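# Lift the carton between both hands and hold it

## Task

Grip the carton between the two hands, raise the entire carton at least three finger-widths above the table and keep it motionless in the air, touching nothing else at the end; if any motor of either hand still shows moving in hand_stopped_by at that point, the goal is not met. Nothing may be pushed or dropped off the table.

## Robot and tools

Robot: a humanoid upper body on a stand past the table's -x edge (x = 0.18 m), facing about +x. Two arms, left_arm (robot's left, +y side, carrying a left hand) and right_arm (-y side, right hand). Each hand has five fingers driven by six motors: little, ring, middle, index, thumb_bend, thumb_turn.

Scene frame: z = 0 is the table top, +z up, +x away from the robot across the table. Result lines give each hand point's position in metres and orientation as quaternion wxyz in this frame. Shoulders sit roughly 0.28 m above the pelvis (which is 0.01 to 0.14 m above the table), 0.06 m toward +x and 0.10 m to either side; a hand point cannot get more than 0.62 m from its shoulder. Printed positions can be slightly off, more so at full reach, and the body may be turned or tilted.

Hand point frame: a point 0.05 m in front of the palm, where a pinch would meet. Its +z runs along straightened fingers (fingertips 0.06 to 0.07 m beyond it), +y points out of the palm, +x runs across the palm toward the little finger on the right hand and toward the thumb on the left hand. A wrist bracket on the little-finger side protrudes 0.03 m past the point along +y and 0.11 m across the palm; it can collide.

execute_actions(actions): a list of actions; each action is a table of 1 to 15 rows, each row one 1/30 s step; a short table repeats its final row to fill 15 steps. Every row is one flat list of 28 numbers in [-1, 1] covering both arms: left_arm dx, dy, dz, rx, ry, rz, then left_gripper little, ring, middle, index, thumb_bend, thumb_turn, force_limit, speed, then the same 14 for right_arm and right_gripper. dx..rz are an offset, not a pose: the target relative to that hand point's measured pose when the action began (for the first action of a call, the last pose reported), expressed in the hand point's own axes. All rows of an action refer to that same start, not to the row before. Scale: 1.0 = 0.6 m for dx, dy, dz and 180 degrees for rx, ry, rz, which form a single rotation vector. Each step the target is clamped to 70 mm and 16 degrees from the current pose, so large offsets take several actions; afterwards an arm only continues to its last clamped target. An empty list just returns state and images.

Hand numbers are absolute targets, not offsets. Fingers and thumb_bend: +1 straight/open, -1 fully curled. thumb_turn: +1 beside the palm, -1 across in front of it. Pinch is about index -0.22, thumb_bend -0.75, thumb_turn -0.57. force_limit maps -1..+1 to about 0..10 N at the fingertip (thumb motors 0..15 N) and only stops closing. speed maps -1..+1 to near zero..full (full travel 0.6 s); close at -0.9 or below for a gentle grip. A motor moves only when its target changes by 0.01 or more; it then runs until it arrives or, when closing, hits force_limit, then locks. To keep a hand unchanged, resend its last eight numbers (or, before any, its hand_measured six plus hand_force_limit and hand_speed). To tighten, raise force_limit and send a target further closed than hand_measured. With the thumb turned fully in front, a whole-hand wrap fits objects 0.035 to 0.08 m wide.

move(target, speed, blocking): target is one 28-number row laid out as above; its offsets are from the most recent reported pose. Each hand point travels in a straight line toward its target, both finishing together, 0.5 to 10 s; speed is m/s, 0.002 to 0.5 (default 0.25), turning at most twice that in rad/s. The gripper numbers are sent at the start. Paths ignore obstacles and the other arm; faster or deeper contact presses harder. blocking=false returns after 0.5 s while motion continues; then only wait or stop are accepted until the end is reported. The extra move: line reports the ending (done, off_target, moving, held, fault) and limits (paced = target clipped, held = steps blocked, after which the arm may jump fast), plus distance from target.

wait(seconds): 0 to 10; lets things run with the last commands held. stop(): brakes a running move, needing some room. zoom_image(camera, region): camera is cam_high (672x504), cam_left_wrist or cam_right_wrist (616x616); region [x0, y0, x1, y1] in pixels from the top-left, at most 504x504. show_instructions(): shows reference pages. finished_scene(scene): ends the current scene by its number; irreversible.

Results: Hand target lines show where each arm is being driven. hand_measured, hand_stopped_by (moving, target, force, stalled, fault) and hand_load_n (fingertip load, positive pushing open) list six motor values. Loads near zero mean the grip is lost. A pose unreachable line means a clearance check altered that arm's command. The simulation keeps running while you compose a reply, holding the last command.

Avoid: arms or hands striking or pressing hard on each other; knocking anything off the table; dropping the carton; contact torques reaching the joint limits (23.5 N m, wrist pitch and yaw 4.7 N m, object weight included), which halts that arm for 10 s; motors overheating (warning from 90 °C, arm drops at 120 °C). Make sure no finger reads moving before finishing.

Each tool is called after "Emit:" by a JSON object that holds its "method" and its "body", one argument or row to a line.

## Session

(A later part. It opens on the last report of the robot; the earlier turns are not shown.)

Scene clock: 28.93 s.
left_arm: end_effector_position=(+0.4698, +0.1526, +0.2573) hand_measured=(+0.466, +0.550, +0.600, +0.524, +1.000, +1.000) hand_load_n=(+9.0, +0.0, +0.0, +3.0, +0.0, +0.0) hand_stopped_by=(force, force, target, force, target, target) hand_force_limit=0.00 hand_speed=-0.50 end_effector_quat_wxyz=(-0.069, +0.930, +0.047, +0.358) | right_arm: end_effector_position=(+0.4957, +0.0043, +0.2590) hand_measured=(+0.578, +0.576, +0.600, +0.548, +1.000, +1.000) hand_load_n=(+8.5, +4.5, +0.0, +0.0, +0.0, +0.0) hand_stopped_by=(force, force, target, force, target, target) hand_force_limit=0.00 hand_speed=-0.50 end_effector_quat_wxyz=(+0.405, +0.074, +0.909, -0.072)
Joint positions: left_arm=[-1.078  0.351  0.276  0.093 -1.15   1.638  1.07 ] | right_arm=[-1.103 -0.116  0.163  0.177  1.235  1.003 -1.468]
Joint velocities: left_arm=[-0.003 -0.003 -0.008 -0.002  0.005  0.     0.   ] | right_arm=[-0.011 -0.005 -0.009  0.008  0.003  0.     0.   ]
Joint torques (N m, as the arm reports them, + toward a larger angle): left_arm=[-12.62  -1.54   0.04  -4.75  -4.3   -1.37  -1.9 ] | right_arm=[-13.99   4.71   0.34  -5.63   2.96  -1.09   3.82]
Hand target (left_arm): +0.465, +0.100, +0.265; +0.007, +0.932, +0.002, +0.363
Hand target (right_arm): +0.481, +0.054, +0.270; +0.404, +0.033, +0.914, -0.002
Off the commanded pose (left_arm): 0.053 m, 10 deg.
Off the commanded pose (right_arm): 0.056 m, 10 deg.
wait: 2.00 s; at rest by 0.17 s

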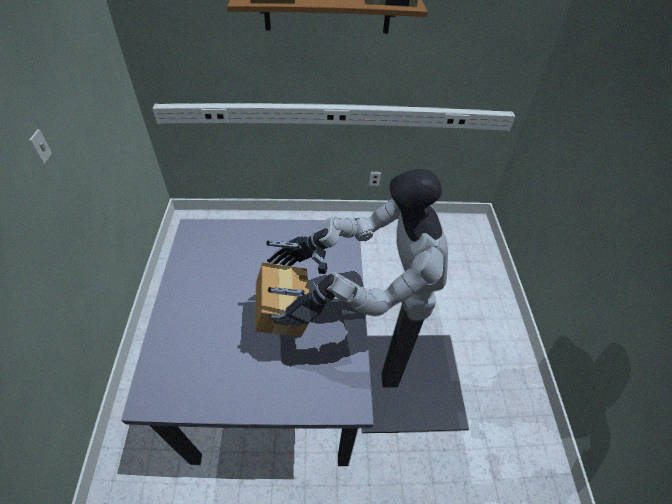

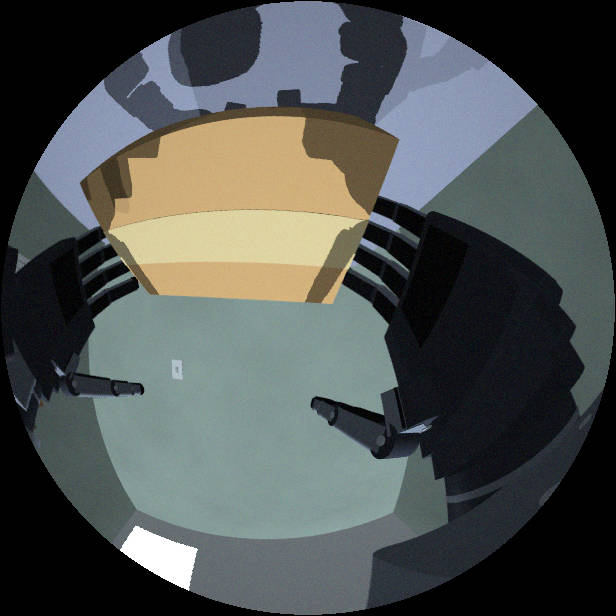

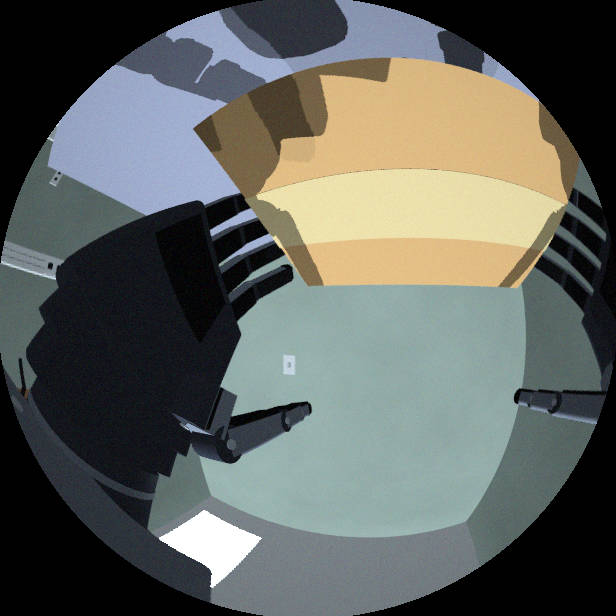

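Emit:
{"method": "execute_actions", "body": {
  "actions": [
    [[0.045,0.085,-0.035,-0.055,0.015,0,0.35,0.35,0.6,0.35,1,1,0,-0.5,-0.04,0.085,-0.05,-0.055,-0.015,0,0.35,0.35,0.6,0.35,1,1,0,-0.5]],
    [[0.045,0.085,-0.035,-0.055,0.015,0,0.35,0.35,0.6,0.35,1,1,0,-0.5,-0.04,0.085,-0.05,-0.055,-0.015,0,0.35,0.35,0.6,0.35,1,1,0,-0.5]]
  ]
}}

Emit:
{"method": "wait", "body": {
  "seconds": 2
}}

Scene clock: 30.03 s.
left_arm: end_effector_position=(+0.4976, +0.1529, +0.3006) hand_measured=(+0.466, +0.550, +0.600, +0.522, +1.000, +1.000) hand_load_n=(+10.0, +2.0, +0.0, +0.0, +0.0, +0.0) hand_stopped_by=(force, force, target, force, target, target) hand_force_limit=0.00 hand_speed=-0.50 end_effector_quat_wxyz=(-0.056, +0.916, +0.067, +0.392) | right_arm: end_effector_position=(+0.5249, +0.0019, +0.3212) hand_measured=(+0.578, +0.576, +0.600, +0.548, +1.000, +1.000) hand_load_n=(+12.5, +0.0, +0.0, +0.0, +0.0, +0.0) hand_stopped_by=(force, force, target, force, target, target) hand_force_limit=0.00 hand_speed=-0.50 end_effector_quat_wxyz=(+0.467, +0.093, +0.878, -0.060)
Joint positions: left_arm=[-1.23   0.383  0.263  0.209 -1.043  1.573  0.961] | right_arm=[-1.253 -0.134  0.11   0.238  1.138  0.992 -1.384]
Joint velocities: left_arm=[ 0.012  0.005  0.     0.011  0.095  0.    -0.084] | right_arm=[ 0.032  0.028 -0.012  0.043 -0.034  0.018  0.059]
Joint torques (N m, as the arm reports them, + toward a larger angle): left_arm=[-13.89  -1.27   0.2   -5.21  -3.8   -1.8   -2.05] | right_arm=[-14.31   4.17   0.25  -5.28   3.01  -1.21   3.98]
Hand target (left_arm): +0.494, +0.102, +0.310; +0.015, +0.916, +0.023, +0.400
Hand target (right_arm): +0.510, +0.052, +0.327; +0.462, +0.047, +0.886, +0.008
Off the commanded pose (left_arm): 0.053 m, 10 deg.
Off the commanded pose (right_arm): 0.056 m, 10 deg.

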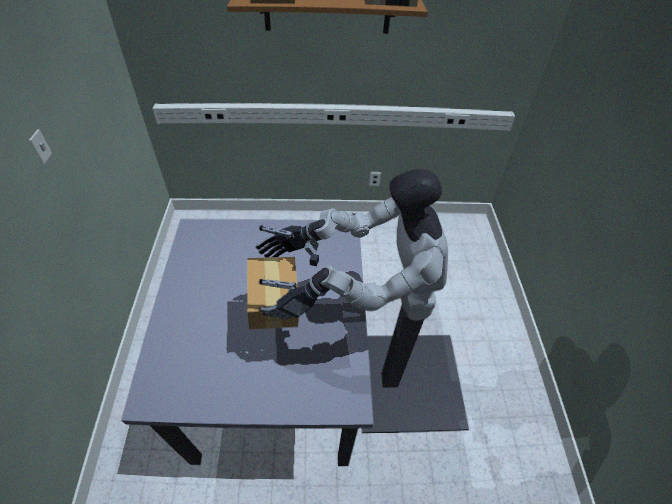

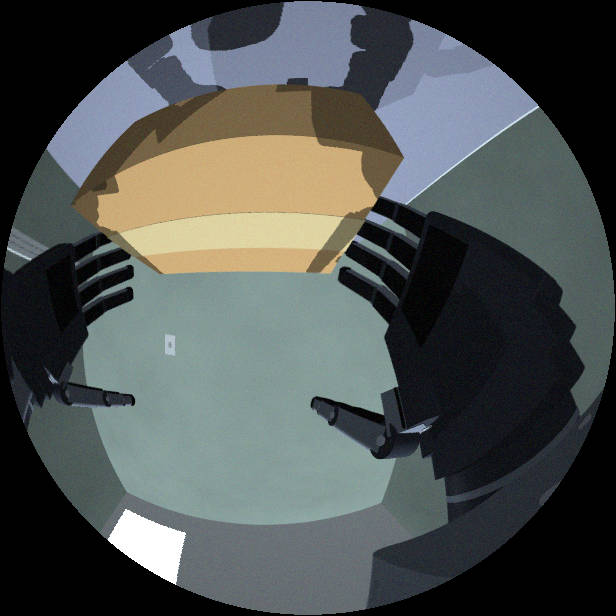

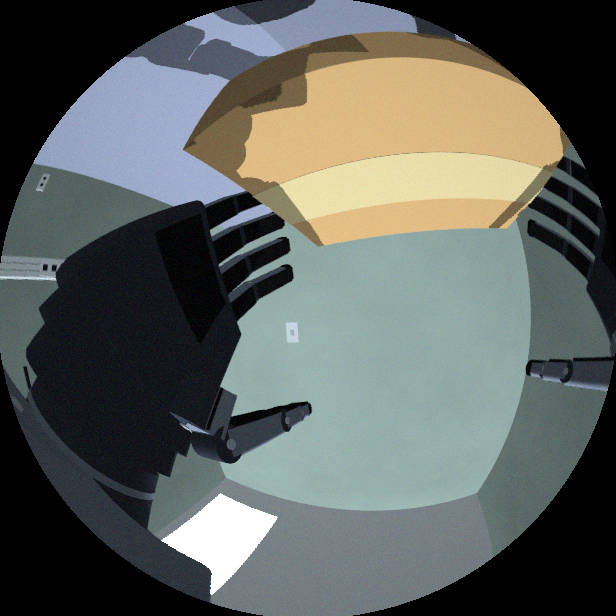

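Scene clock: 32.03 s.
left_arm: end_effector_position=(+0.4977, +0.1530, +0.3003) hand_measured=(+0.466, +0.550, +0.600, +0.522, +1.000, +1.000) hand_load_n=(+10.5, +2.0, +0.0, +0.0, +0.0, +0.0) hand_stopped_by=(force, force, target, force, target, target) hand_force_limit=0.00 hand_speed=-0.50 end_effector_quat_wxyz=(-0.056, +0.916, +0.067, +0.392) | right_arm: end_effector_position=(+0.5251, +0.0019, +0.3208) hand_measured=(+0.578, +0.576, +0.600, +0.548, +1.000, +1.000) hand_load_n=(+12.5, +0.0, +0.0, +0.0, +0.0, +0.0) hand_stopped_by=(force, force, target, force, target, target) hand_force_limit=0.00 hand_speed=-0.50 end_effector_quat_wxyz=(+0.466, +0.093, +0.878, -0.059)
Joint positions: left_arm=[-1.23   0.383  0.262  0.209 -1.039  1.573  0.956] | right_arm=[-1.253 -0.133  0.109  0.239  1.135  0.992 -1.381]
Joint velocities: left_arm=[ 0.005  0.009 -0.017  0.002  0.008  0.     0.   ] | right_arm=[-0.005  0.009 -0.005 -0.003  0.     0.     0.   ]
Joint torques (N m, as the arm reports them, + toward a larger angle): left_arm=[-13.8   -1.26   0.17  -5.15  -3.69  -1.79  -2.05] | right_arm=[-14.22   4.08   0.34  -5.22   2.97  -1.2    3.97]
Hand target (left_arm): +0.494, +0.102, +0.310; +0.015, +0.916, +0.023, +0.400
Hand target (right_arm): +0.510, +0.052, +0.327; +0.462, +0.047, +0.886, +0.008
Off the commanded pose (left_arm): 0.053 m, 10 deg.
Off the commanded pose (right_arm): 0.056 m, 10 deg.
wait: 2.00 s; at rest by 0.17 s

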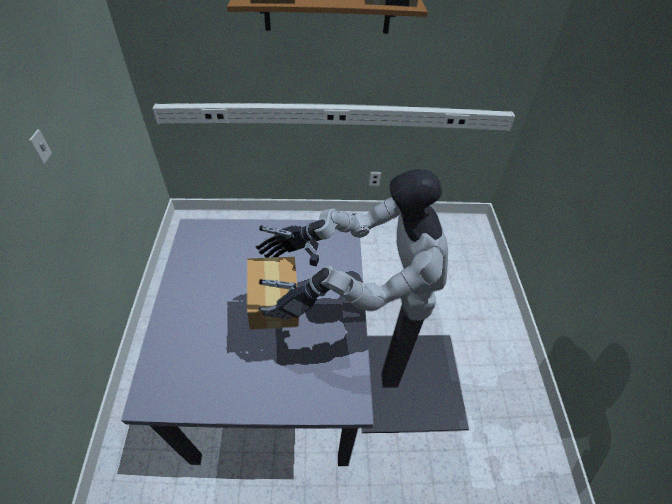

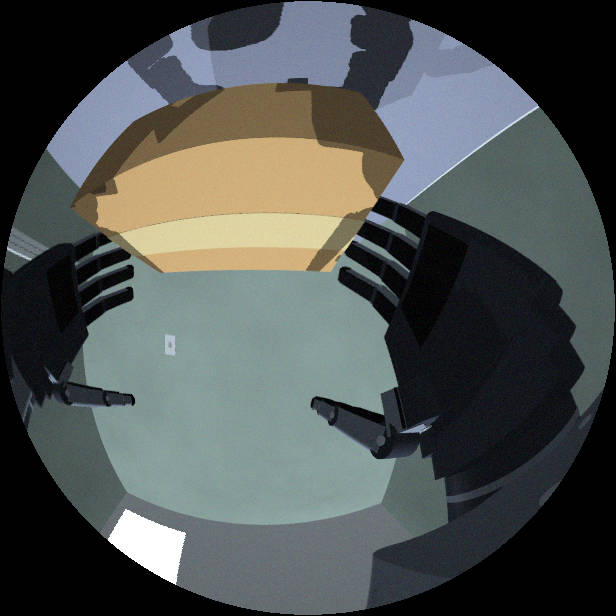

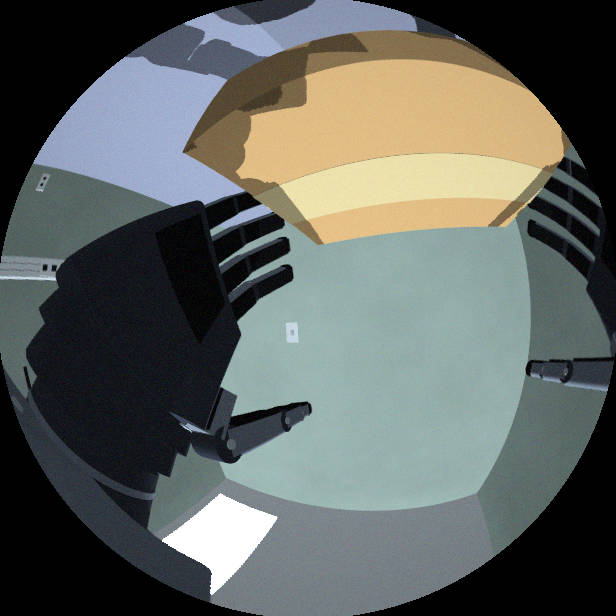

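Emit:
{"method": "finished_scene", "body": {
  "scene": 2
}}

The scene is finished: the task was done.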